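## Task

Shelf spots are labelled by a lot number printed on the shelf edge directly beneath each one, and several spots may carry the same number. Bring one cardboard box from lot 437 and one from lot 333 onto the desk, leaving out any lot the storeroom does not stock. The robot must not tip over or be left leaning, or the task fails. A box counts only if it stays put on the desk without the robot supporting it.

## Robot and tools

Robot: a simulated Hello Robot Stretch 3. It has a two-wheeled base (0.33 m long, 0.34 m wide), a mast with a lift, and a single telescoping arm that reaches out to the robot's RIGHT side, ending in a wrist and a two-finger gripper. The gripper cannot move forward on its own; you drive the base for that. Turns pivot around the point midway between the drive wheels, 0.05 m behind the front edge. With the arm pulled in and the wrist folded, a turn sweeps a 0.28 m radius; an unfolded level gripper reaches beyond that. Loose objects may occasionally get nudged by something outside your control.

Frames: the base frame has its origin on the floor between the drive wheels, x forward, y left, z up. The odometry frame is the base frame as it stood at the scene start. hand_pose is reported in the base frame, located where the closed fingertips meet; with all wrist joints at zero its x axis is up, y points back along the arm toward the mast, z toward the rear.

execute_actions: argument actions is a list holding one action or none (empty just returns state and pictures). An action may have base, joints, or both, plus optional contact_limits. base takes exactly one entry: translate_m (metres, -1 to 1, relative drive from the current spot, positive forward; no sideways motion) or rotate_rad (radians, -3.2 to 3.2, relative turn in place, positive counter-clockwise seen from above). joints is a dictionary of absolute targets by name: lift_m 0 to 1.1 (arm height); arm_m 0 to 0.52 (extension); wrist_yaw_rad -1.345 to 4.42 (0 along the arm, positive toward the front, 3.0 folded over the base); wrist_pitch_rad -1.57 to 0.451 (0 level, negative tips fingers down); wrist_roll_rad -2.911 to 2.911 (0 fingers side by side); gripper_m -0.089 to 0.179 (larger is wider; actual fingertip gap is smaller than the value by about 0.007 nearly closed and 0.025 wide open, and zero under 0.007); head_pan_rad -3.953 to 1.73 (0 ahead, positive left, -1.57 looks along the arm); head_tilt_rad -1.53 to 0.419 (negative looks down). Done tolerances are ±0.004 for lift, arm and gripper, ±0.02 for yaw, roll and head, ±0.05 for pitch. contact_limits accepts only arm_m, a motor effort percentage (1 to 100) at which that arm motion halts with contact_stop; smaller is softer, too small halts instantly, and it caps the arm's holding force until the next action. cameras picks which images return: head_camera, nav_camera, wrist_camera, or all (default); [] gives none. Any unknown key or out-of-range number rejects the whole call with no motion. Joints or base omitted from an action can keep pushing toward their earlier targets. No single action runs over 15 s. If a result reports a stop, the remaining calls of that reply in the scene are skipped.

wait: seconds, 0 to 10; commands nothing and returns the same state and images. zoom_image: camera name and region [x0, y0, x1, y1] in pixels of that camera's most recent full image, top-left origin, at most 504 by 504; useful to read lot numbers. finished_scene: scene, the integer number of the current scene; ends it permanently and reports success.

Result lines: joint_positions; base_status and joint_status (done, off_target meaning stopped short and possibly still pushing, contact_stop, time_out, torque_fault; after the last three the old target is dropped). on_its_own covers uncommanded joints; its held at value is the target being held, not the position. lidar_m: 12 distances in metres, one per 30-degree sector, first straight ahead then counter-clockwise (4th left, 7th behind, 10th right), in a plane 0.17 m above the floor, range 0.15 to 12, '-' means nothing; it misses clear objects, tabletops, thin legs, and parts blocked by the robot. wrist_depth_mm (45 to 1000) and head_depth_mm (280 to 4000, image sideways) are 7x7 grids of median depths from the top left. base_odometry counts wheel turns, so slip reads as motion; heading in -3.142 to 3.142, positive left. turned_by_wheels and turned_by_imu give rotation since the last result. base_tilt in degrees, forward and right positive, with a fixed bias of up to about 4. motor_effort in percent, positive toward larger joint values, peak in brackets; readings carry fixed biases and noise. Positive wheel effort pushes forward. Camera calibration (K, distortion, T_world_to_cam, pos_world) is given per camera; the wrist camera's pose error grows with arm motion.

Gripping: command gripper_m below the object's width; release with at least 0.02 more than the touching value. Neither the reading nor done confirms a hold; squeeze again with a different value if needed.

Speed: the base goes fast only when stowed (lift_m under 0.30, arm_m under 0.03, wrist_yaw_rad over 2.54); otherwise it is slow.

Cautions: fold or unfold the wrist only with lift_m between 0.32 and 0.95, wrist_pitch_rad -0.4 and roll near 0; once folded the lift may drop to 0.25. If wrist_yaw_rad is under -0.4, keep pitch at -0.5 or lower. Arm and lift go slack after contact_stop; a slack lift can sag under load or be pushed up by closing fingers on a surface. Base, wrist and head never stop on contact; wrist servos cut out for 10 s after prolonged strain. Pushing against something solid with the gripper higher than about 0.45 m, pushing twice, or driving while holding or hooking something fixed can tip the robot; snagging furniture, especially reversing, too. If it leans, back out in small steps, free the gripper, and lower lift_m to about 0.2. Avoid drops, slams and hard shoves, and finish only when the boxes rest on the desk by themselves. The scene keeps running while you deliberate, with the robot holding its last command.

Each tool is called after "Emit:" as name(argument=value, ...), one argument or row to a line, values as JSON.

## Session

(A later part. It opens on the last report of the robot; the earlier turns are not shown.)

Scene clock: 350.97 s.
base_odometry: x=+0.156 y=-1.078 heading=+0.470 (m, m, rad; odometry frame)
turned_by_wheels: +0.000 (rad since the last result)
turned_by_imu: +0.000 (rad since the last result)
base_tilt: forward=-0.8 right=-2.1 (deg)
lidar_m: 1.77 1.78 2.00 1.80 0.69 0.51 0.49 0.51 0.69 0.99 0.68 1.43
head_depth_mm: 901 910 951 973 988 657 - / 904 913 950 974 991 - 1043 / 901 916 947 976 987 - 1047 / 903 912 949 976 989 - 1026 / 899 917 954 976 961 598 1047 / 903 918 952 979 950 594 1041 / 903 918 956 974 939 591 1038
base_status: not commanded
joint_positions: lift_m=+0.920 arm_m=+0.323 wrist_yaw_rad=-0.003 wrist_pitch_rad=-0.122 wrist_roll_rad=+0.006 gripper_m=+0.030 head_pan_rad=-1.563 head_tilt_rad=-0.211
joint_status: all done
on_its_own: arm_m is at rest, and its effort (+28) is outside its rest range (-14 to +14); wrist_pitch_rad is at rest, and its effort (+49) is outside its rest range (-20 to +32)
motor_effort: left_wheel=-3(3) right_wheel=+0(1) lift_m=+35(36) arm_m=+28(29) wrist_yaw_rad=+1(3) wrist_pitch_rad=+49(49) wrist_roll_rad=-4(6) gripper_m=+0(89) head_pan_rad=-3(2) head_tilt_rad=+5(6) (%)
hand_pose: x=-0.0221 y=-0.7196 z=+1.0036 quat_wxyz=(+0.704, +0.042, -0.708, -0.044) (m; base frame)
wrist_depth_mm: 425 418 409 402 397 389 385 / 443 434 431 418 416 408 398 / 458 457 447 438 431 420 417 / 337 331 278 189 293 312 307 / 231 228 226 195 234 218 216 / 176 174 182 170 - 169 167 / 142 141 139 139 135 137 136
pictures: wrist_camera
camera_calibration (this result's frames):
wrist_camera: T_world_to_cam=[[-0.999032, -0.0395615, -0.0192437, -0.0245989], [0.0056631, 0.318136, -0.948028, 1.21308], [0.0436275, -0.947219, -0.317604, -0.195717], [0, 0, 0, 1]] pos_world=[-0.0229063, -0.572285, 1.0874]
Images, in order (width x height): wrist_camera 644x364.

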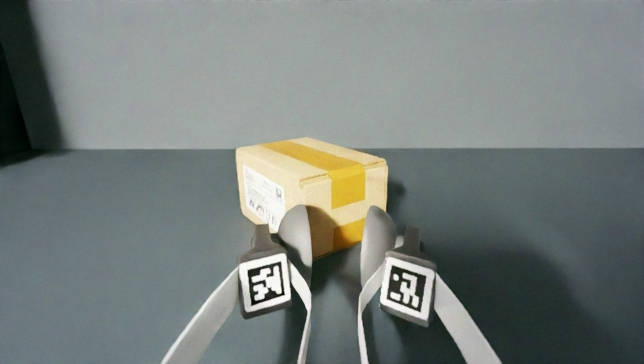

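Emit:
execute_actions(
  actions=[
    {"joints": {"arm_m": 0.2, "gripper_m": 0.15, "wrist_pitch_rad": 0.0, "lift_m": 0.95}},
  ],
  cameras=["wrist_camera", "head_camera"],
)

Scene clock: 370.30 s.
base_odometry: x=+0.156 y=-1.078 heading=+0.470 (m, m, rad; odometry frame)
turned_by_wheels: +0.000 (rad since the last result)
turned_by_imu: -0.047 (rad since the last result)
base_tilt: forward=-0.4 right=-1.3 (deg)
lidar_m: 1.78 1.78 1.98 2.15 0.72 0.51 0.49 0.50 0.67 0.99 0.68 0.74
head_depth_mm: 892 907 941 967 950 - 996 / 887 899 941 966 972 - - / 885 540 935 961 980 - - / 881 554 927 960 974 - - / 872 572 925 953 918 568 1027 / 870 589 923 946 906 578 1023 / 872 518 915 943 899 573 1014
base_status: not commanded
joint_positions: lift_m=+0.950 arm_m=+0.200 wrist_yaw_rad=+0.000 wrist_pitch_rad=-0.022 wrist_roll_rad=+0.004 gripper_m=+0.150 head_pan_rad=-1.564 head_tilt_rad=-0.206
joint_status: all done
motor_effort: left_wheel=-1(10) right_wheel=-1(21) lift_m=+39(49) arm_m=-4(28) wrist_yaw_rad=-2(2) wrist_pitch_rad=+9(54) wrist_roll_rad=-3(4) gripper_m=+1(82) head_pan_rad=-2(3) head_tilt_rad=+2(5) (%)
hand_pose: x=-0.0215 y=-0.6009 z=+1.0588 quat_wxyz=(+0.706, +0.008, -0.708, -0.008) (m; base frame)
wrist_depth_mm: 516 511 507 506 505 500 495 / 534 532 524 526 522 525 505 / 551 556 549 542 540 534 499 / 520 563 557 554 549 551 477 / 355 385 328 311 354 380 352 / 257 - 257 255 256 256 254 / 201 200 201 200 200 200 192
pictures: head_camera (sideways: a quarter turn clockwise sets it upright), wrist_camera
camera_calibration (this result's frames):
head_camera: T_world_to_cam=[[-0.0473687, 0.15232, -0.987196, 1.30076], [0.997786, -0.0389731, -0.0538902, 0.0637103], [-0.0466826, -0.987563, -0.150136, 0.151252], [0, 0, 0, 1]] pos_world=[0.00510709, -0.0462783, 1.31025]
wrist_camera: T_world_to_cam=[[-0.998958, -0.0437355, -0.0130614, -0.0272832], [0.00302041, 0.222189, -0.974999, 1.19846], [0.0455442, -0.974022, -0.221826, -0.183228], [0, 0, 0, 1]] pos_world=[-0.0225296, -0.445947, 1.1275]
Images, in order (width x height): head_camera 896x504, wrist_camera 644x364.

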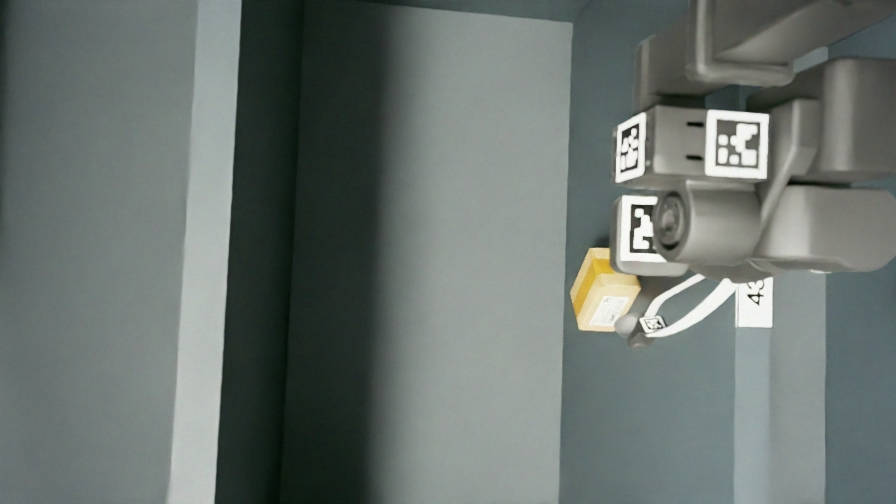

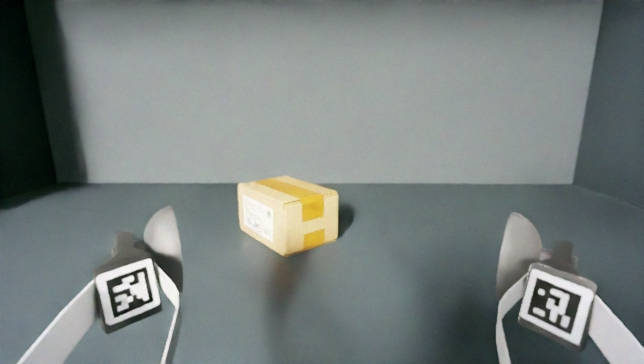

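Emit:
zoom_image(
  camera="head_camera",
  region=[500, 180, 780, 380],
)

Region (500, 180, 780, 380) of head_camera's 896x504 image, scaled by 1.800, with more detail than that image has; it fills the top 360 rows of this view, and the rest is white.

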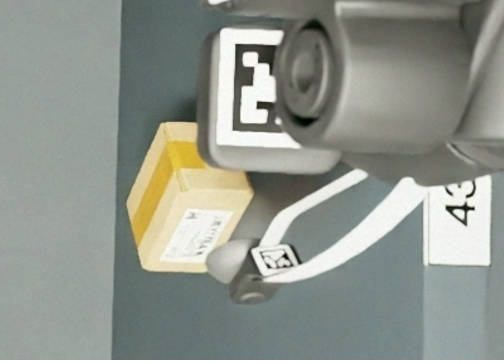

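Emit:
execute_actions(
  actions=[
    {"joints": {"arm_m": 0.0, "lift_m": 0.99, "wrist_pitch_rad": -0.3}},
  ],
  cameras=["wrist_camera", "head_camera"],
)

Scene clock: 439.53 s.
base_odometry: x=+0.156 y=-1.078 heading=+0.470 (m, m, rad; odometry frame)
turned_by_wheels: +0.000 (rad since the last result)
turned_by_imu: +0.000 (rad since the last result)
base_tilt: forward=-0.3 right=-1.2 (deg)
lidar_m: 1.78 1.78 1.98 2.16 0.72 0.51 0.49 0.50 0.67 0.99 0.68 0.74
head_depth_mm: 893 903 943 967 952 607 1025 / 884 903 940 965 966 601 1049 / 885 539 932 959 948 594 - / 880 555 930 957 937 589 - / 874 571 923 952 919 583 1030 / 871 588 917 948 909 579 1024 / 869 518 914 943 897 574 1021
base_status: not commanded
joint_positions: lift_m=+0.990 arm_m=+0.001 wrist_yaw_rad=+0.000 wrist_pitch_rad=-0.314 wrist_roll_rad=+0.003 gripper_m=+0.150 head_pan_rad=-1.564 head_tilt_rad=-0.206
joint_status: all done
motor_effort: left_wheel=-1(0) right_wheel=-1(0) lift_m=+39(40) arm_m=-4(6) wrist_yaw_rad=+0(1) wrist_pitch_rad=+5(9) wrist_roll_rad=-3(3) gripper_m=+0(1) head_pan_rad=-2(2) head_tilt_rad=+3(2) (%)
hand_pose: x=-0.0216 y=-0.3821 z=+1.0265 quat_wxyz=(+0.697, +0.111, -0.699, -0.111) (m; base frame)
wrist_depth_mm: 558 682 688 680 678 674 509 / 543 608 600 486 573 567 484 / 397 393 391 384 380 374 372 / 338 337 335 330 332 330 326 / 556 710 914 911 898 852 512 / 541 - 782 777 785 771 486 / 517 662 676 670 667 662 514
pictures: head_camera (sideways: a quarter turn clockwise sets it upright), wrist_camera
camera_calibration (this result's frames):
head_camera: T_world_to_cam=[[-0.0473687, 0.152319, -0.987196, 1.30076], [0.997786, -0.0389732, -0.0538902, 0.0637103], [-0.0466827, -0.987563, -0.150136, 0.151252], [0, 0, 0, 1]] pos_world=[0.00510708, -0.0462783, 1.31025]
wrist_camera: T_world_to_cam=[[-0.99897, -0.0379896, -0.0248099, -0.00393569], [0.00284293, 0.493315, -0.869846, 1.11401], [0.0452842, -0.869021, -0.492698, 0.340865], [0, 0, 0, 1]] pos_world=[-0.0225345, -0.253487, 1.13686]
Images, in order (width x height): head_camera 896x504, wrist_camera 644x364.

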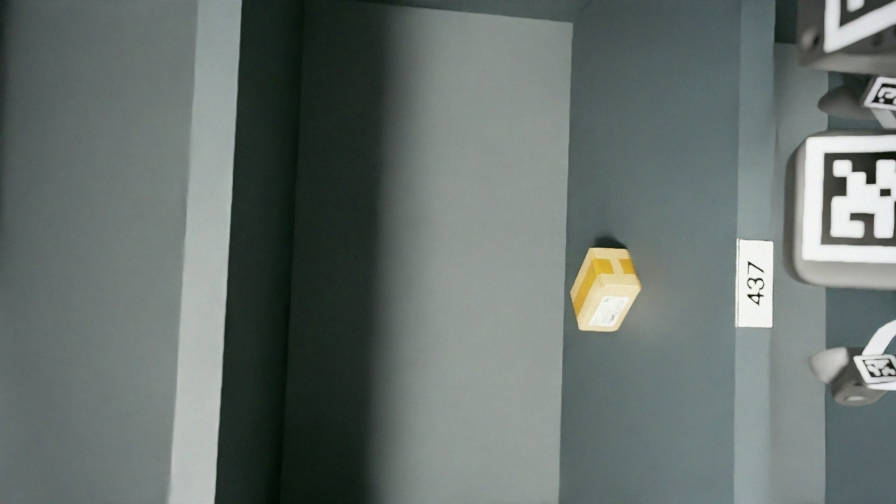

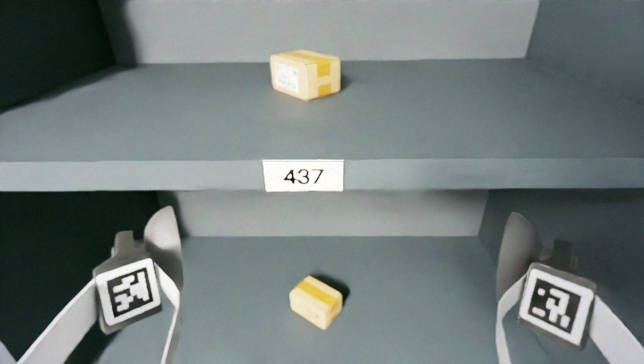

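Emit:
zoom_image(
  camera="head_camera",
  region=[540, 220, 680, 350],
)

Region (540, 220, 680, 350) of head_camera's 896x504 image, scaled by 3.600, with more detail than that image has; it fills the top 468 rows of this view, and the rest is white.

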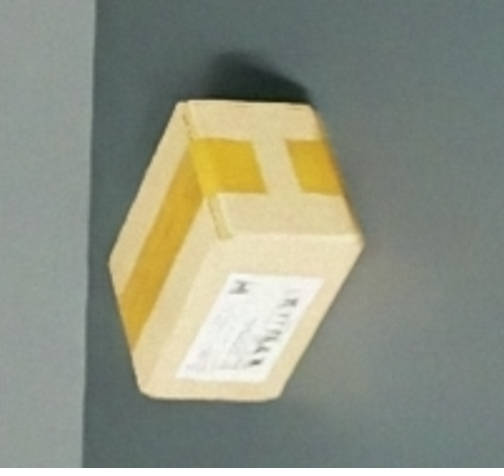

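Emit:
execute_actions(
  actions=[
    {"base": {"translate_m": -0.11}, "joints": {"wrist_yaw_rad": 0.71, "lift_m": 1.07, "gripper_m": 0.17}},
  ],
  cameras=["wrist_camera"],
)

Scene clock: 561.87 s.
base_odometry: x=+0.058 y=-1.128 heading=+0.470 (m, m, rad; odometry frame)
turned_by_wheels: +0.000 (rad since the last result)
turned_by_imu: +0.000 (rad since the last result)
base_tilt: forward=-0.4 right=-1.2 (deg)
lidar_m: 1.89 1.86 2.05 1.68 0.55 0.40 0.38 0.39 0.52 0.99 0.76 0.75
head_depth_mm: 853 749 768 842 - - - / 890 904 942 967 984 - - / 891 539 933 964 981 - - / 882 554 935 961 976 587 1047 / 879 571 927 955 971 - - / 875 590 924 953 965 - - / 871 522 925 947 961 - 1023
base_status: done
joint_positions: lift_m=+1.070 arm_m=+0.001 wrist_yaw_rad=+0.707 wrist_pitch_rad=-0.314 wrist_roll_rad=+0.003 gripper_m=+0.170 head_pan_rad=-1.564 head_tilt_rad=-0.206
joint_status: all done
motor_effort: left_wheel=+0(5) right_wheel=+0(4) lift_m=+40(43) arm_m=-4(4) wrist_yaw_rad=+2(2) wrist_pitch_rad=+5(5) wrist_roll_rad=-3(3) gripper_m=+0(78) head_pan_rad=-2(2) head_tilt_rad=+3(3) (%)
hand_pose: x=+0.1320 y=-0.3255 z=+1.1064 quat_wxyz=(+0.693, +0.346, -0.618, +0.137) (m; base frame)
wrist_depth_mm: - - 543 664 762 661 570 / - 933 581 710 805 685 594 / - - 622 590 587 528 537 / - - 689 504 438 435 432 / - - 780 903 987 364 346 / - - 924 863 894 844 296 / - - - 788 749 727 709
pictures: wrist_camera
camera_calibration (this result's frames):
wrist_camera: T_world_to_cam=[[-0.734776, -0.677855, -0.0248289, -0.0895658], [-0.318603, 0.377209, -0.869601, 1.15948], [0.598829, -0.631051, -0.493131, 0.427341], [0, 0, 0, 1]] pos_world=[0.0477001, -0.228406, 1.2168]
Images, in order (width x height): wrist_camera 644x364.

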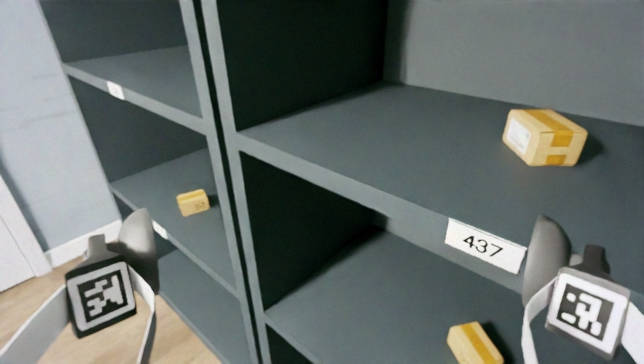

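Emit:
execute_actions(
  actions=[
    {"joints": {"arm_m": 0.445}},
  ],
  cameras=["wrist_camera", "head_camera"],
)

Scene clock: 572.30 s.
base_odometry: x=+0.058 y=-1.128 heading=+0.470 (m, m, rad; odometry frame)
turned_by_wheels: +0.000 (rad since the last result)
turned_by_imu: +0.000 (rad since the last result)
base_tilt: forward=-0.4 right=-1.2 (deg)
lidar_m: 1.89 1.87 2.05 1.68 0.56 0.40 0.38 0.39 0.52 0.99 0.76 0.75
head_depth_mm: 854 749 766 - 783 606 760 / 888 904 942 978 952 599 970 / 888 541 934 - 944 594 1040 / 884 556 934 947 859 588 1033 / 878 572 926 951 855 585 1028 / 876 590 921 948 772 579 1019 / 871 522 920 948 895 574 1012
base_status: not commanded
joint_positions: lift_m=+1.070 arm_m=+0.445 wrist_yaw_rad=+0.708 wrist_pitch_rad=-0.314 wrist_roll_rad=+0.003 gripper_m=+0.170 head_pan_rad=-1.564 head_tilt_rad=-0.206
joint_status: all done
motor_effort: left_wheel=+0(0) right_wheel=+0(1) lift_m=+40(40) arm_m=+4(5) wrist_yaw_rad=+1(2) wrist_pitch_rad=+5(5) wrist_roll_rad=-3(3) gripper_m=+1(0) head_pan_rad=-2(2) head_tilt_rad=+3(3) (%)
hand_pose: x=+0.1321 y=-0.7692 z=+1.1064 quat_wxyz=(+0.693, +0.346, -0.617, +0.137) (m; base frame)
wrist_depth_mm: 378 442 493 401 330 281 243 / 394 465 529 428 351 293 254 / 409 482 557 467 371 312 265 / 417 448 441 440 394 326 280 / 359 369 352 348 346 332 290 / 306 290 292 225 288 287 285 / 246 252 250 193 248 246 232
pictures: head_camera (sideways: a quarter turn clockwise sets it upright), wrist_camera
camera_calibration (this result's frames):
head_camera: T_world_to_cam=[[-0.0473687, 0.152319, -0.987196, 1.30076], [0.997786, -0.0389731, -0.0538902, 0.0637103], [-0.0466826, -0.987563, -0.150136, 0.151251], [0, 0, 0, 1]] pos_world=[0.00510709, -0.0462783, 1.31025]
wrist_camera: T_world_to_cam=[[-0.734094, -0.678594, -0.024829, -0.390875], [-0.318982, 0.376888, -0.869601, 1.32672], [0.599464, -0.630448, -0.493131, 0.147597], [0, 0, 0, 1]] pos_world=[0.0477832, -0.672219, 1.2168]
Images, in order (width x height): head_camera 896x504, wrist_camera 644x364.

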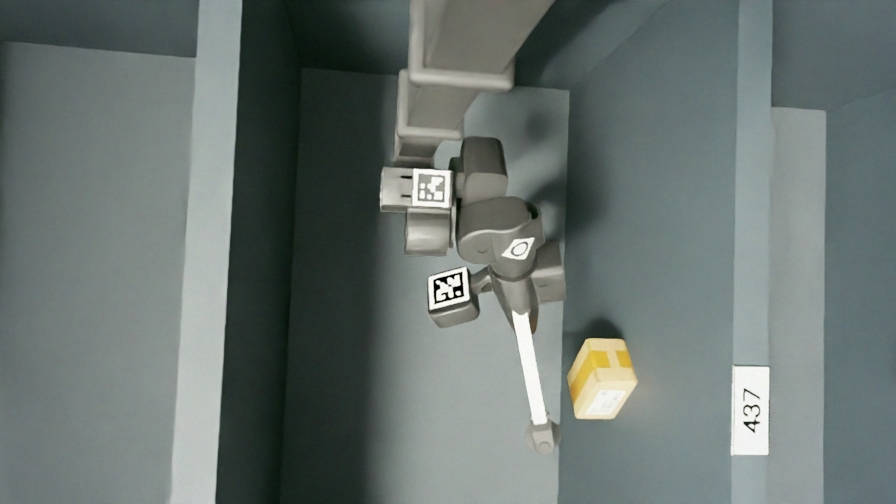

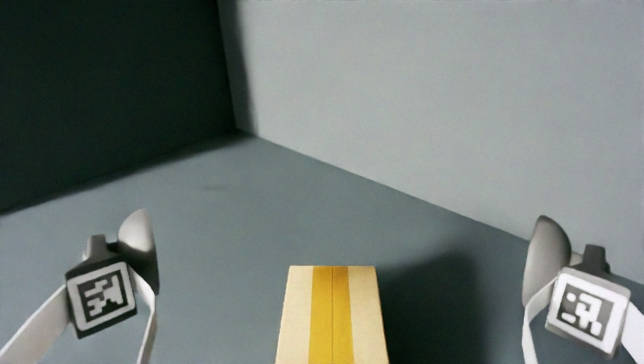

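Emit:
execute_actions(
  actions=[
    {"joints": {"lift_m": 0.99}},
  ],
  cameras=["wrist_camera"],
)

Scene clock: 585.87 s.
base_odometry: x=+0.058 y=-1.128 heading=+0.470 (m, m, rad; odometry frame)
turned_by_wheels: +0.000 (rad since the last result)
turned_by_imu: +0.000 (rad since the last result)
base_tilt: forward=-0.4 right=-1.1 (deg)
lidar_m: 1.89 1.86 2.06 1.68 0.56 0.40 0.38 0.39 0.52 0.99 0.76 0.75
head_depth_mm: 855 747 768 800 787 - 761 / 888 906 942 966 819 596 972 / 887 539 933 962 810 595 1040 / 882 556 934 957 - 589 1035 / 879 572 929 953 920 583 1023 / 876 589 922 947 933 578 1019 / 873 522 919 944 897 572 1014
base_status: not commanded
joint_positions: lift_m=+0.990 arm_m=+0.445 wrist_yaw_rad=+0.708 wrist_pitch_rad=-0.314 wrist_roll_rad=+0.003 gripper_m=+0.170 head_pan_rad=-1.564 head_tilt_rad=-0.206
joint_status: all done
motor_effort: left_wheel=+0(0) right_wheel=-1(1) lift_m=+31(35) arm_m=+4(5) wrist_yaw_rad=+1(1) wrist_pitch_rad=+5(5) wrist_roll_rad=-3(3) gripper_m=+1(0) head_pan_rad=-3(3) head_tilt_rad=+3(3) (%)
hand_pose: x=+0.1321 y=-0.7692 z=+1.0267 quat_wxyz=(+0.693, +0.346, -0.617, +0.137) (m; base frame)
wrist_depth_mm: 377 442 497 398 329 279 243 / 392 457 518 433 348 293 253 / 387 389 385 379 352 310 265 / 290 288 283 184 279 276 263 / 231 238 226 146 214 222 220 / 197 186 182 131 175 184 189 / 158 162 161 145 151 159 149
pictures: wrist_camera
camera_calibration (this result's frames):
wrist_camera: T_world_to_cam=[[-0.734094, -0.678594, -0.024829, -0.392855], [-0.318982, 0.376888, -0.869601, 1.25741], [0.599464, -0.630448, -0.493131, 0.108291], [0, 0, 0, 1]] pos_world=[0.0477832, -0.672221, 1.13709]
Images, in order (width x height): wrist_camera 644x364.

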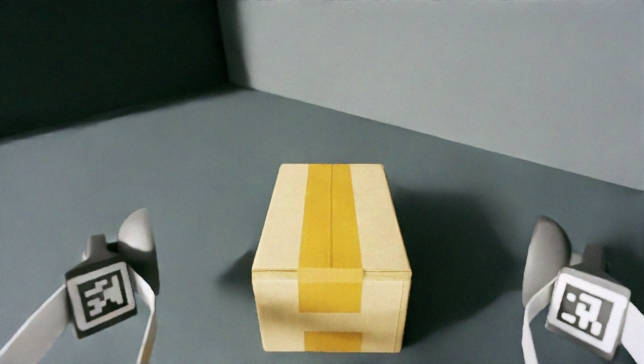

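The box is centred between the fingers. Closing the gripper now.

Emit:
execute_actions(
  actions=[
    {"joints": {"gripper_m": 0.03}},
  ],
  cameras=["wrist_camera"],
)

Scene clock: 591.20 s.
base_odometry: x=+0.058 y=-1.128 heading=+0.470 (m, m, rad; odometry frame)
turned_by_wheels: +0.000 (rad since the last result)
turned_by_imu: +0.000 (rad since the last result)
base_tilt: forward=-0.3 right=-1.2 (deg)
lidar_m: 1.89 1.87 2.05 1.68 0.55 0.40 0.38 0.39 0.52 0.99 0.76 0.75
head_depth_mm: 853 750 766 799 788 - 761 / 889 906 939 966 - 598 973 / 889 542 937 960 810 593 1039 / 882 556 931 957 - 589 1031 / 879 572 930 954 920 582 1024 / 875 592 924 952 905 578 1019 / 871 521 926 944 898 573 1016
base_status: not commanded
joint_positions: lift_m=+0.990 arm_m=+0.445 wrist_yaw_rad=+0.709 wrist_pitch_rad=-0.315 wrist_roll_rad=+0.003 gripper_m=+0.031 head_pan_rad=-1.564 head_tilt_rad=-0.206
joint_status: all done
motor_effort: left_wheel=+0(0) right_wheel=-1(1) lift_m=+31(30) arm_m=+5(5) wrist_yaw_rad=+0(1) wrist_pitch_rad=+6(6) wrist_roll_rad=-3(3) gripper_m=-15(86) head_pan_rad=-3(2) head_tilt_rad=+2(3) (%)
hand_pose: x=+0.1322 y=-0.7691 z=+1.0265 quat_wxyz=(+0.693, +0.347, -0.617, +0.137) (m; base frame)
wrist_depth_mm: 379 439 494 398 329 278 241 / 395 460 518 431 348 295 254 / 387 389 383 377 350 309 265 / 290 287 285 183 278 275 263 / 230 228 236 146 151 221 220 / 191 190 - 130 129 185 183 / 162 162 160 144 151 158 157
pictures: wrist_camera
camera_calibration (this result's frames):
wrist_camera: T_world_to_cam=[[-0.733641, -0.679083, -0.0248559, -0.393104], [-0.319674, 0.377172, -0.869224, 1.25714], [0.59965, -0.629752, -0.493793, 0.109452], [0, 0, 0, 1]] pos_world=[0.0478438, -0.67218, 1.13701]
Images, in order (width x height): wrist_camera 644x364.

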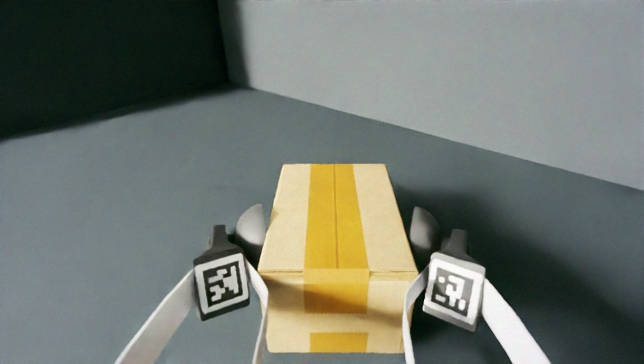

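Emit:
execute_actions(
  actions=[
    {"joints": {"lift_m": 1.04}},
  ],
  cameras=["wrist_camera"],
)

Emit:
execute_actions(
  actions=[
    {"joints": {"arm_m": 0.0}},
  ],
  cameras=["wrist_camera"],
)

Scene clock: 597.73 s.
base_odometry: x=+0.058 y=-1.128 heading=+0.470 (m, m, rad; odometry frame)
turned_by_wheels: +0.000 (rad since the last result)
turned_by_imu: +0.000 (rad since the last result)
base_tilt: forward=-0.3 right=-1.3 (deg)
lidar_m: 1.89 1.87 2.06 1.67 0.55 0.39 0.38 0.39 0.52 0.99 0.76 0.76
head_depth_mm: 853 748 765 801 803 604 758 / 890 907 946 957 891 600 979 / 885 542 935 954 873 593 1039 / 884 555 933 953 802 587 1033 / 879 573 926 951 846 585 1026 / 876 591 921 950 779 578 1017 / 870 522 922 944 898 572 1013
base_status: not commanded
joint_positions: lift_m=+1.040 arm_m=+0.445 wrist_yaw_rad=+0.709 wrist_pitch_rad=-0.324 wrist_roll_rad=+0.003 gripper_m=+0.031 head_pan_rad=-1.564 head_tilt_rad=-0.206
joint_status: all done
motor_effort: left_wheel=+0(0) right_wheel=+0(0) lift_m=+39(42) arm_m=+4(4) wrist_yaw_rad=+0(1) wrist_pitch_rad=+9(9) wrist_roll_rad=-3(3) gripper_m=-15(15) head_pan_rad=-3(2) head_tilt_rad=+2(3) (%)
hand_pose: x=+0.1317 y=-0.7684 z=+1.0742 quat_wxyz=(+0.693, +0.349, -0.616, +0.135) (m; base frame)
wrist_depth_mm: 378 444 496 400 328 279 243 / 394 465 531 431 348 295 255 / 412 473 502 453 373 310 267 / 381 380 375 184 356 329 281 / 306 302 313 146 152 292 280 / 253 253 - 130 130 246 243 / 217 215 213 144 200 210 209
pictures: wrist_camera
camera_calibration (this result's frames):
wrist_camera: T_world_to_cam=[[-0.733778, -0.678923, -0.0251744, -0.391403], [-0.324361, 0.382646, -0.865085, 1.29858], [0.596959, -0.626614, -0.500993, 0.144266], [0, 0, 0, 1]] pos_world=[0.0478851, -0.672229, 1.1858]
Images, in order (width x height): wrist_camera 644x364.

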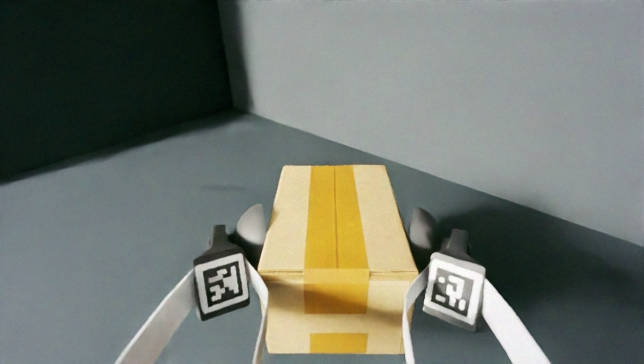

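Scene clock: 602.20 s.
base_odometry: x=+0.058 y=-1.128 heading=+0.470 (m, m, rad; odometry frame)
turned_by_wheels: +0.000 (rad since the last result)
turned_by_imu: +0.000 (rad since the last result)
base_tilt: forward=-0.4 right=-1.1 (deg)
lidar_m: 1.88 1.87 2.06 1.67 0.55 0.40 0.38 0.39 0.52 0.99 0.76 0.75
head_depth_mm: 854 748 767 800 788 - - / 894 909 940 965 948 675 - / 883 539 939 967 947 665 - / 883 554 935 961 934 618 1033 / 879 571 929 954 917 649 - / 876 589 921 946 914 647 - / 869 522 921 947 895 622 -
base_status: not commanded
joint_positions: lift_m=+1.040 arm_m=+0.001 wrist_yaw_rad=+0.709 wrist_pitch_rad=-0.324 wrist_roll_rad=+0.003 gripper_m=+0.031 head_pan_rad=-1.564 head_tilt_rad=-0.206
joint_status: all done
motor_effort: left_wheel=+0(0) right_wheel=-1(0) lift_m=+40(40) arm_m=-4(5) wrist_yaw_rad=+1(1) wrist_pitch_rad=+9(9) wrist_roll_rad=-3(3) gripper_m=-15(15) head_pan_rad=-2(2) head_tilt_rad=+3(3) (%)
hand_pose: x=+0.1316 y=-0.3245 z=+1.0741 quat_wxyz=(+0.693, +0.349, -0.616, +0.134) (m; base frame)
wrist_depth_mm: - - 549 662 760 659 571 / - 892 589 673 729 655 591 / - - 621 506 497 483 480 / - - 690 185 389 367 366 / - - - 147 152 342 304 / - - - 130 130 817 734 / - - - 144 684 680 709
pictures: wrist_camera
camera_calibration (this result's frames):
wrist_camera: T_world_to_cam=[[-0.733699, -0.679007, -0.0251922, -0.0900376], [-0.324674, 0.382913, -0.864849, 1.12849], [0.596885, -0.62636, -0.501399, 0.422916], [0, 0, 0, 1]] pos_world=[0.0478978, -0.228351, 1.18575]
Images, in order (width x height): wrist_camera 644x364.

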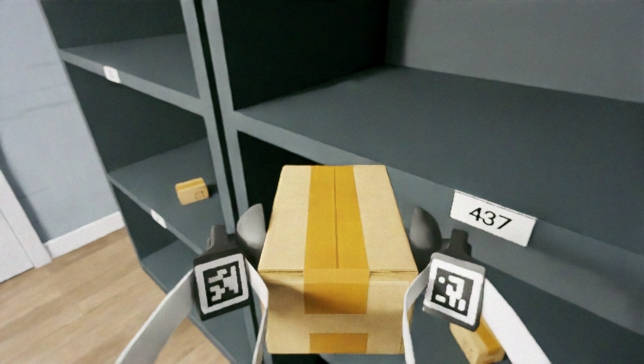

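Emit:
execute_actions(
  actions=[
    {"base": {"rotate_rad": 1.19}, "joints": {"head_pan_rad": 0.0, "head_tilt_rad": -0.3, "lift_m": 0.85, "wrist_yaw_rad": 0.0}},
  ],
  cameras=["head_camera", "nav_camera"],
)

Scene clock: 666.47 s.
base_odometry: x=+0.058 y=-1.128 heading=+1.660 (m, m, rad; odometry frame)
turned_by_wheels: +1.190 (rad since the last result)
turned_by_imu: +1.172 (rad since the last result)
base_tilt: forward=-0.4 right=-1.2 (deg)
lidar_m: 2.07 1.07 0.49 0.38 0.38 0.41 0.60 0.99 0.75 1.56 1.89 1.87
head_depth_mm: 2408 2449 2463 2431 2265 2062 1584 / 2723 2781 2845 2674 2703 2088 1582 / 2965 3395 3425 2976 2949 2054 1585 / 2981 3791 3906 - 2988 2060 1555 / 3020 3553 3692 - 2960 2034 1564 / 3057 3422 3555 3725 2917 2005 1540 / 3093 3300 3372 3570 2869 1994 1539
base_status: done
joint_positions: lift_m=+0.850 arm_m=+0.001 wrist_yaw_rad=+0.003 wrist_pitch_rad=-0.324 wrist_roll_rad=+0.003 gripper_m=+0.031 head_pan_rad=-0.007 head_tilt_rad=-0.296
joint_status: all done
motor_effort: left_wheel=-1(5) right_wheel=+1(4) lift_m=+32(36) arm_m=-4(4) wrist_yaw_rad=-3(4) wrist_pitch_rad=+9(9) wrist_roll_rad=-3(3) gripper_m=-14(15) head_pan_rad=+3(34) head_tilt_rad=-3(13) (%)
hand_pose: x=-0.0208 y=-0.3810 z=+0.8844 quat_wxyz=(+0.697, +0.115, -0.699, -0.114) (m; base frame)
wrist_depth_mm: - - - - - 479 411 / - - - - - 497 457 / - - - - - 519 510 / - - - 185 890 537 583 / - - - 147 152 586 647 / - - - 130 130 594 593 / - - - 143 792 699 503
pictures: head_camera (sideways: a quarter turn clockwise sets it upright), nav_camera (sideways: a quarter turn counterclockwise sets it upright)
camera_calibration (this result's frames):
head_camera: T_world_to_cam=[[-0.241632, -0.0445913, -0.969343, 1.27859], [0.0480026, 0.997171, -0.0578372, 0.0746359], [0.96918, -0.0605062, -0.238808, 0.260472], [0, 0, 0, 1]] pos_world=[0.0529208, -0.00165056, 1.30591]
nav_camera: T_world_to_cam=[[0.266824, 0.0151729, 0.963626, -1.21282], [0.00729826, -0.999879, 0.0137229, 0.032264], [0.963718, 0.00337119, -0.266903, 0.294729], [0, 0, 0, 1]] pos_world=[0.0393384, 0.0496686, 1.24693]
Images, in order (width x height): head_camera 896x504, nav_camera 672x504.

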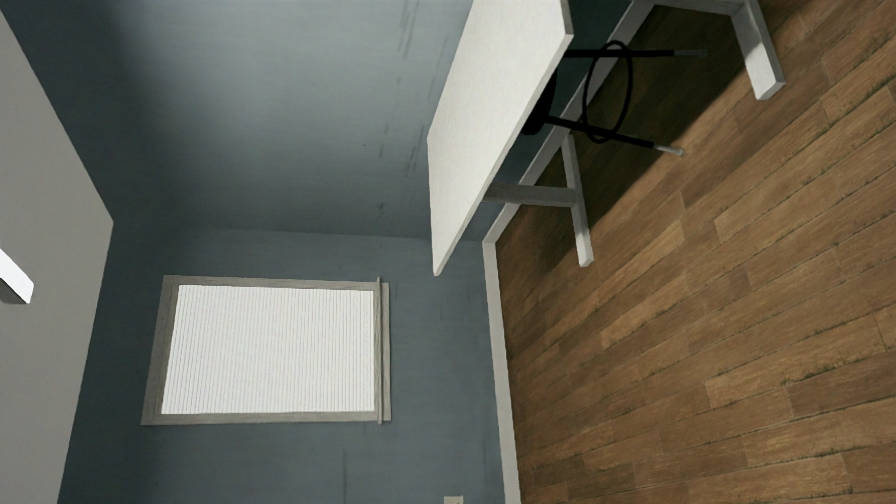

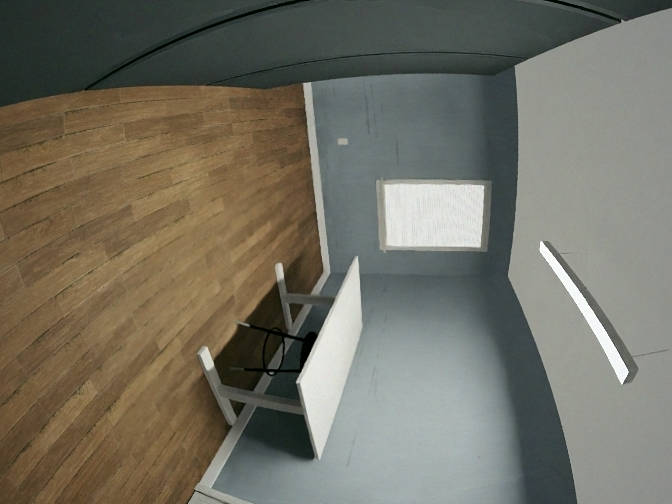

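Emit:
execute_actions(
  actions=[
    {"base": {"translate_m": 0.8}},
  ],
  cameras=[],
)

Emit:
execute_actions(
  actions=[
    {"base": {"translate_m": 0.78}},
  ],
  cameras=["nav_camera"],
)

Scene clock: 722.13 s.
base_odometry: x=-0.014 y=-0.331 heading=+1.660 (m, m, rad; odometry frame)
turned_by_wheels: +0.000 (rad since the last result)
turned_by_imu: +0.000 (rad since the last result)
base_tilt: forward=-0.2 right=-1.3 (deg)
lidar_m: 2.03 1.98 0.91 0.71 0.71 0.75 1.12 1.28 1.70 1.58 1.25 1.21
head_depth_mm: 1995 2032 2063 2070 1418 1638 1539 / 2322 2358 2393 2367 1499 2087 1584 / 2646 2801 2839 2776 2126 2067 1573 / 2854 3035 3114 3252 2962 2045 1566 / 2739 2855 2973 3159 2962 2036 1555 / 2612 2707 2829 3005 2900 2008 1538 / 2519 2634 2708 2871 2916 1990 1531
base_status: done
joint_positions: lift_m=+0.850 arm_m=+0.001 wrist_yaw_rad=+0.003 wrist_pitch_rad=-0.324 wrist_roll_rad=+0.003 gripper_m=+0.031 head_pan_rad=-0.007 head_tilt_rad=-0.297
joint_status: not commanded
motor_effort: left_wheel=-2(3) right_wheel=+1(5) lift_m=+32(32) arm_m=-5(3) wrist_yaw_rad=-3(2) wrist_pitch_rad=+9(9) wrist_roll_rad=-3(3) gripper_m=-15(14) head_pan_rad=+3(3) head_tilt_rad=-3(3) (%)
hand_pose: x=-0.0209 y=-0.3810 z=+0.8844 quat_wxyz=(+0.697, +0.115, -0.699, -0.114) (m; base frame)
wrist_depth_mm: - - - - - - - / - - - - - - - / - - - - - - - / - - - 185 - - - / - - - 146 152 - - / - - - 130 130 - - / - - - 143 - - -
pictures: none
No camera images: the call's "cameras" was empty. Leave "cameras" out to get every camera's image.

Scene clock: 731.17 s.
base_odometry: x=-0.083 y=+0.446 heading=+1.660 (m, m, rad; odometry frame)
turned_by_wheels: +0.000 (rad since the last result)
turned_by_imu: +0.000 (rad since the last result)
base_tilt: forward=-0.3 right=-1.2 (deg)
lidar_m: 1.31 2.30 1.32 1.03 1.02 1.09 1.62 1.98 1.62 0.84 0.65 0.93
head_depth_mm: 1619 1628 1654 1664 1404 959 725 / 1851 1873 1913 1941 1398 949 1434 / 2206 2222 2269 2330 1375 1032 1581 / 2209 2314 2411 2571 2584 1980 1557 / 2103 2172 2307 2401 2520 2024 1546 / 1998 2071 2197 2298 2408 2018 1537 / 1918 2009 2085 2163 2285 1985 1532
base_status: done
joint_positions: lift_m=+0.850 arm_m=+0.001 wrist_yaw_rad=+0.003 wrist_pitch_rad=-0.324 wrist_roll_rad=+0.003 gripper_m=+0.031 head_pan_rad=-0.007 head_tilt_rad=-0.297
joint_status: not commanded
motor_effort: left_wheel=-2(2) right_wheel=+1(5) lift_m=+32(32) arm_m=-4(3) wrist_yaw_rad=-3(3) wrist_pitch_rad=+9(9) wrist_roll_rad=-3(3) gripper_m=-15(15) head_pan_rad=+2(3) head_tilt_rad=-2(3) (%)
hand_pose: x=-0.0209 y=-0.3810 z=+0.8844 quat_wxyz=(+0.697, +0.115, -0.699, -0.114) (m; base frame)
wrist_depth_mm: 796 861 946 - - - - / 857 905 973 - - - - / 735 727 719 758 - - - / 547 545 536 185 - - - / 432 432 447 147 152 - - / 360 359 - 130 130 - - / 308 326 - 143 - - -
pictures: nav_camera (sideways: a quarter turn counterclockwise sets it upright)
camera_calibration (this result's frames):
nav_camera: T_world_to_cam=[[0.267026, 0.0151716, 0.96357, -1.21275], [0.00730143, -0.999879, 0.0137199, 0.0322679], [0.963662, 0.00337186, -0.267105, 0.294993], [0, 0, 0, 1]] pos_world=[0.0393268, 0.0496687, 1.24692]
Images, in order (width x height): nav_camera 672x504.

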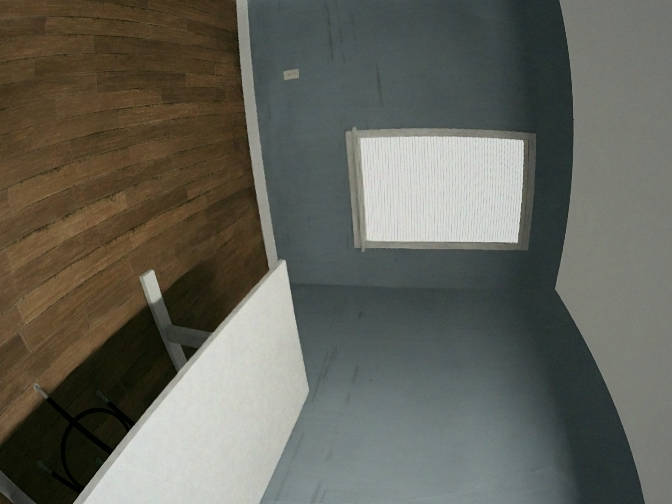

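Emit:
execute_actions(
  actions=[
    {"base": {"rotate_rad": 0.40}, "joints": {"head_pan_rad": -1.57, "head_tilt_rad": -0.6}},
  ],
  cameras=["head_camera", "wrist_camera"],
)

Scene clock: 739.77 s.
base_odometry: x=-0.083 y=+0.446 heading=+2.060 (m, m, rad; odometry frame)
turned_by_wheels: +0.400 (rad since the last result)
turned_by_imu: +0.393 (rad since the last result)
base_tilt: forward=-0.2 right=-1.2 (deg)
lidar_m: 2.30 1.48 1.06 1.02 1.05 1.41 1.97 1.81 0.85 0.83 0.65 1.28
head_depth_mm: 1048 1144 1260 1396 866 728 1340 / 1042 1146 1267 1163 859 721 1337 / 1042 1139 1264 1152 850 714 1250 / 1035 1139 1258 1142 845 483 - / 1041 1137 1252 1123 832 726 1236 / 1035 1137 1257 1113 826 722 1201 / 1040 1130 1253 1099 821 717 1216
base_status: done
joint_positions: lift_m=+0.850 arm_m=+0.001 wrist_yaw_rad=+0.002 wrist_pitch_rad=-0.324 wrist_roll_rad=+0.003 gripper_m=+0.031 head_pan_rad=-1.563 head_tilt_rad=-0.593
joint_status: all done
motor_effort: left_wheel=-1(5) right_wheel=+1(4) lift_m=+32(32) arm_m=-4(4) wrist_yaw_rad=-2(2) wrist_pitch_rad=+9(9) wrist_roll_rad=-3(3) gripper_m=-15(15) head_pan_rad=-3(34) head_tilt_rad=-4(29) (%)
hand_pose: x=-0.0210 y=-0.3810 z=+0.8844 quat_wxyz=(+0.697, +0.115, -0.699, -0.114) (m; base frame)
wrist_depth_mm: 940 932 939 925 937 921 913 / - - 980 969 962 991 967 / 732 730 725 706 693 791 - / 548 546 542 184 526 527 - / 436 433 445 147 152 418 420 / 363 360 - 130 129 350 348 / - - - 144 853 - -
pictures: head_camera (sideways: a quarter turn clockwise sets it upright), wrist_camera
camera_calibration (this result's frames):
head_camera: T_world_to_cam=[[-0.0503927, 0.513506, -0.856605, 1.1303], [0.99763, -0.0143567, -0.0672953, 0.0811323], [-0.0468546, -0.857966, -0.511566, 0.621625], [0, 0, 0, 1]] pos_world=[0.00514474, -0.045917, 1.29168]
wrist_camera: T_world_to_cam=[[-0.998872, -0.0402582, -0.0251863, -0.00735897], [0.00157247, 0.502044, -0.864841, 0.988744], [0.0474616, -0.863904, -0.501415, 0.281427], [0, 0, 0, 1]] pos_world=[-0.0222624, -0.253563, 0.996032]
Images, in order (width x height): head_camera 896x504, wrist_camera 644x364.

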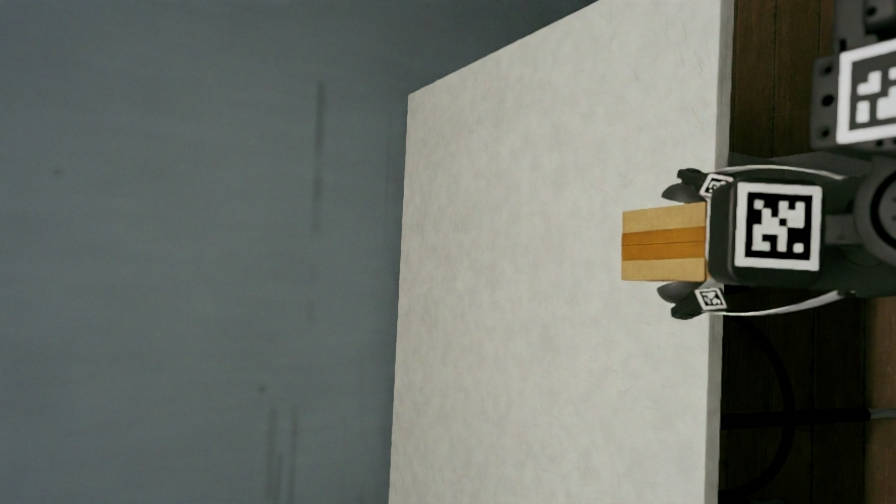

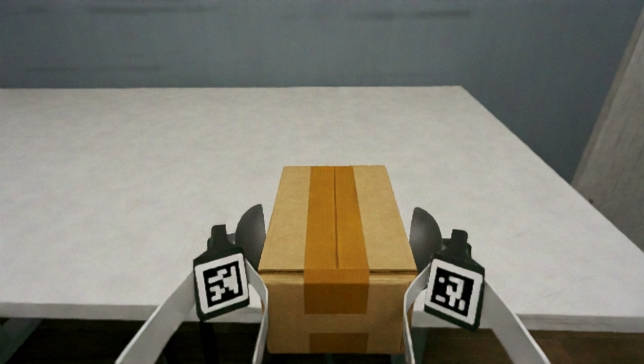

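Emit:
execute_actions(
  actions=[
    {"joints": {"arm_m": 0.27}},
  ],
  cameras=[],
)

Emit:
execute_actions(
  actions=[
    {"joints": {"lift_m": 0.725}},
  ],
  cameras=["head_camera", "wrist_camera"],
)

Scene clock: 769.07 s.
base_odometry: x=-0.083 y=+0.446 heading=+2.060 (m, m, rad; odometry frame)
turned_by_wheels: +0.000 (rad since the last result)
turned_by_imu: +0.000 (rad since the last result)
base_tilt: forward=-0.3 right=-1.2 (deg)
lidar_m: 2.30 1.48 1.06 1.02 1.05 1.41 1.97 1.81 0.84 0.83 0.65 1.28
head_depth_mm: 1045 1147 1269 1403 899 - - / 1045 1143 1260 1262 - 730 1258 / 1041 1145 1267 1282 - 714 1222 / 1039 1141 1260 1210 809 711 1246 / 1041 1136 1253 1128 831 705 1236 / 1038 1138 1260 1109 827 723 1203 / 1038 1133 1244 1097 817 715 1218
base_status: not commanded
joint_positions: lift_m=+0.850 arm_m=+0.270 wrist_yaw_rad=+0.002 wrist_pitch_rad=-0.324 wrist_roll_rad=+0.003 gripper_m=+0.031 head_pan_rad=-1.563 head_tilt_rad=-0.593
joint_status: all done
motor_effort: left_wheel=-1(2) right_wheel=+0(0) lift_m=+32(32) arm_m=+5(5) wrist_yaw_rad=-2(4) wrist_pitch_rad=+9(9) wrist_roll_rad=-3(3) gripper_m=-15(14) head_pan_rad=-3(3) head_tilt_rad=-5(5) (%)
hand_pose: x=-0.0211 y=-0.6499 z=+0.8844 quat_wxyz=(+0.697, +0.115, -0.699, -0.114) (m; base frame)
wrist_depth_mm: 701 698 691 688 686 675 679 / 760 750 745 741 724 737 720 / 725 725 715 698 692 756 788 / 544 544 528 185 525 521 821 / 430 431 446 146 152 418 416 / 360 360 - 130 130 352 346 / 309 305 304 143 286 301 299
pictures: none
No camera images: the call's "cameras" was empty. Leave "cameras" out to get every camera's image.

Scene clock: 771.03 s.
base_odometry: x=-0.083 y=+0.446 heading=+2.060 (m, m, rad; odometry frame)
turned_by_wheels: +0.000 (rad since the last result)
turned_by_imu: +0.000 (rad since the last result)
base_tilt: forward=-0.4 right=-1.0 (deg)
lidar_m: 2.30 1.48 1.06 1.02 1.05 1.41 1.97 1.81 0.85 0.83 0.65 1.28
head_depth_mm: 1050 1141 1261 1394 863 729 1263 / 1040 1143 1261 1165 887 - - / 1043 1142 1258 1153 912 1346 1218 / 1042 1135 1258 1135 913 1288 1242 / 1034 1142 1259 1130 830 706 1233 / 1036 1139 1256 1113 826 723 1199 / 1033 1135 1253 1101 820 717 1224
base_status: not commanded
joint_positions: lift_m=+0.725 arm_m=+0.270 wrist_yaw_rad=+0.002 wrist_pitch_rad=-0.324 wrist_roll_rad=+0.003 gripper_m=+0.031 head_pan_rad=-1.563 head_tilt_rad=-0.593
joint_status: all done
motor_effort: left_wheel=-1(2) right_wheel=+1(1) lift_m=+32(32) arm_m=+4(5) wrist_yaw_rad=-2(1) wrist_pitch_rad=+9(9) wrist_roll_rad=-3(3) gripper_m=-15(14) head_pan_rad=-2(3) head_tilt_rad=-4(5) (%)
hand_pose: x=-0.0211 y=-0.6499 z=+0.7594 quat_wxyz=(+0.697, +0.115, -0.699, -0.114) (m; base frame)
wrist_depth_mm: 699 700 688 696 687 683 675 / 606 594 588 571 560 555 712 / 396 390 388 386 378 374 370 / 296 293 290 184 284 282 280 / 235 235 242 146 152 227 225 / 195 195 - 130 130 190 188 / 167 167 165 143 155 163 162
pictures: head_camera (sideways: a quarter turn clockwise sets it upright), wrist_camera
camera_calibration (this result's frames):
head_camera: T_world_to_cam=[[-0.0502383, 0.513576, -0.856572, 1.13025], [0.997625, -0.0146532, -0.0672967, 0.0811342], [-0.0471135, -0.857919, -0.51162, 0.621697], [0, 0, 0, 1]] pos_world=[0.00513089, -0.0459161, 1.29168]
wrist_camera: T_world_to_cam=[[-0.998888, -0.0398464, -0.0251887, -0.0211595], [0.00177862, 0.502098, -0.864809, 1.01562], [0.0471067, -0.863893, -0.501468, -0.0134944], [0, 0, 0, 1]] pos_world=[-0.0223067, -0.522443, 0.871021]
Images, in order (width x height): head_camera 896x504, wrist_camera 644x364.

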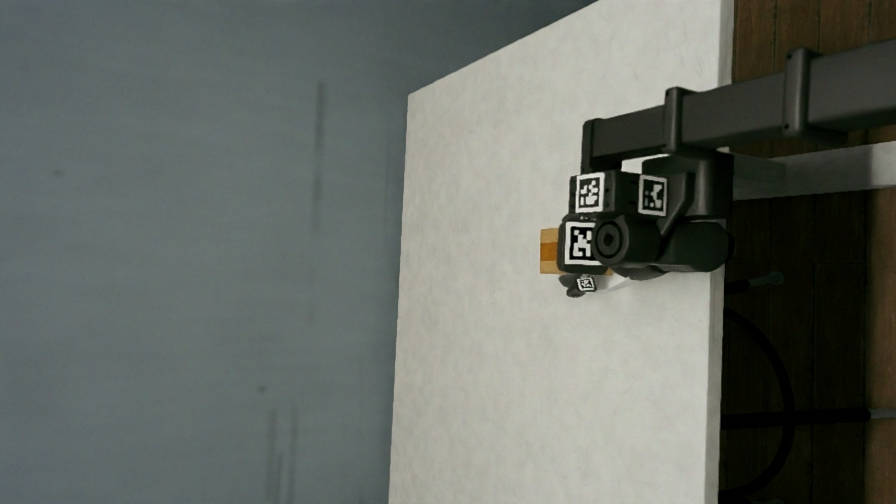

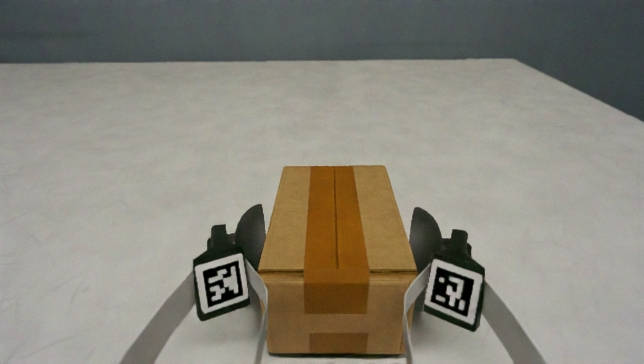

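The box is just above the desk top, so I'll release it.

Emit:
execute_actions(
  actions=[
    {"joints": {"gripper_m": 0.12}},
  ],
  cameras=["wrist_camera"],
)

Scene clock: 776.07 s.
base_odometry: x=-0.083 y=+0.446 heading=+2.060 (m, m, rad; odometry frame)
turned_by_wheels: +0.000 (rad since the last result)
turned_by_imu: +0.000 (rad since the last result)
base_tilt: forward=-0.4 right=-1.1 (deg)
lidar_m: 2.30 1.48 1.06 1.02 1.05 1.41 1.97 1.82 0.85 0.83 0.65 1.28
head_depth_mm: 1046 1148 1264 1395 867 726 1274 / 1045 1140 1265 1165 890 - - / 1044 1141 1264 1157 918 1342 1221 / 1040 1136 1253 1140 908 1292 1242 / 1040 1138 1252 1121 832 704 1227 / 1035 1132 1256 1112 825 721 1198 / 1039 1131 1256 1097 820 716 1221
base_status: not commanded
joint_positions: lift_m=+0.725 arm_m=+0.270 wrist_yaw_rad=+0.002 wrist_pitch_rad=-0.322 wrist_roll_rad=+0.003 gripper_m=+0.120 head_pan_rad=-1.563 head_tilt_rad=-0.593
joint_status: all done
motor_effort: left_wheel=-1(2) right_wheel=+1(1) lift_m=+32(32) arm_m=+4(4) wrist_yaw_rad=-2(3) wrist_pitch_rad=+9(9) wrist_roll_rad=-3(3) gripper_m=+0(85) head_pan_rad=-2(3) head_tilt_rad=-4(4) (%)
hand_pose: x=-0.0211 y=-0.6501 z=+0.7598 quat_wxyz=(+0.697, +0.114, -0.699, -0.113) (m; base frame)
wrist_depth_mm: 707 684 694 684 683 680 675 / 615 606 591 579 573 561 709 / 400 399 395 387 380 376 374 / 299 293 292 192 284 285 280 / 237 240 234 154 220 237 226 / 197 202 187 132 137 - 189 / 173 164 166 142 156 159 163
pictures: wrist_camera
camera_calibration (this result's frames):
wrist_camera: T_world_to_cam=[[-0.998889, -0.0398914, -0.0251065, -0.0212489], [0.00177214, 0.500496, -0.865737, 1.01576], [0.0471012, -0.864819, -0.499869, -0.015262], [0, 0, 0, 1]] pos_world=[-0.0223065, -0.522431, 0.871221]
Images, in order (width x height): wrist_camera 644x364.

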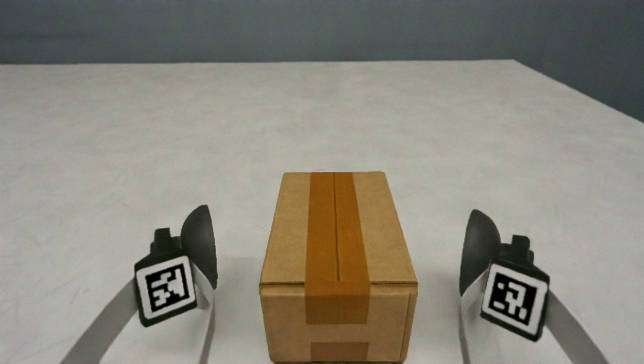

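Emit:
execute_actions(
  actions=[
    {"joints": {"lift_m": 0.80, "arm_m": 0.0}},
  ],
  cameras=[],
)

Scene clock: 787.07 s.
base_odometry: x=-0.083 y=+0.446 heading=+2.060 (m, m, rad; odometry frame)
turned_by_wheels: +0.000 (rad since the last result)
turned_by_imu: +0.000 (rad since the last result)
base_tilt: forward=-0.4 right=-1.2 (deg)
lidar_m: 2.30 1.49 1.06 1.02 1.05 1.41 1.97 1.81 0.85 0.83 0.65 1.28
head_depth_mm: 1047 1146 1270 1391 866 728 1269 / 1041 1141 1267 1173 859 723 1263 / 1042 1138 1263 1154 849 716 1223 / 1041 1142 1258 1141 799 710 - / 1038 1146 1263 1127 834 706 1235 / 1036 1135 1257 1111 828 722 1197 / 1040 1130 1248 1098 821 716 1221
base_status: not commanded
joint_positions: lift_m=+0.800 arm_m=+0.001 wrist_yaw_rad=+0.002 wrist_pitch_rad=-0.321 wrist_roll_rad=+0.003 gripper_m=+0.120 head_pan_rad=-1.563 head_tilt_rad=-0.593
joint_status: all done
motor_effort: left_wheel=-1(1) right_wheel=+1(1) lift_m=+39(42) arm_m=-4(3) wrist_yaw_rad=-2(2) wrist_pitch_rad=+8(9) wrist_roll_rad=-3(3) gripper_m=+1(1) head_pan_rad=-3(3) head_tilt_rad=-4(5) (%)
hand_pose: x=-0.0211 y=-0.3814 z=+0.8349 quat_wxyz=(+0.697, +0.114, -0.699, -0.113) (m; base frame)
wrist_depth_mm: 965 969 937 928 926 929 919 / 930 930 928 885 854 953 973 / 608 600 597 585 581 571 - / 454 447 443 413 437 434 427 / 358 363 352 348 348 359 342 / - 318 471 313 310 - 307 / - - - - - - -
pictures: none
No camera images: the call's "cameras" was empty. Leave "cameras" out to get every camera's image.


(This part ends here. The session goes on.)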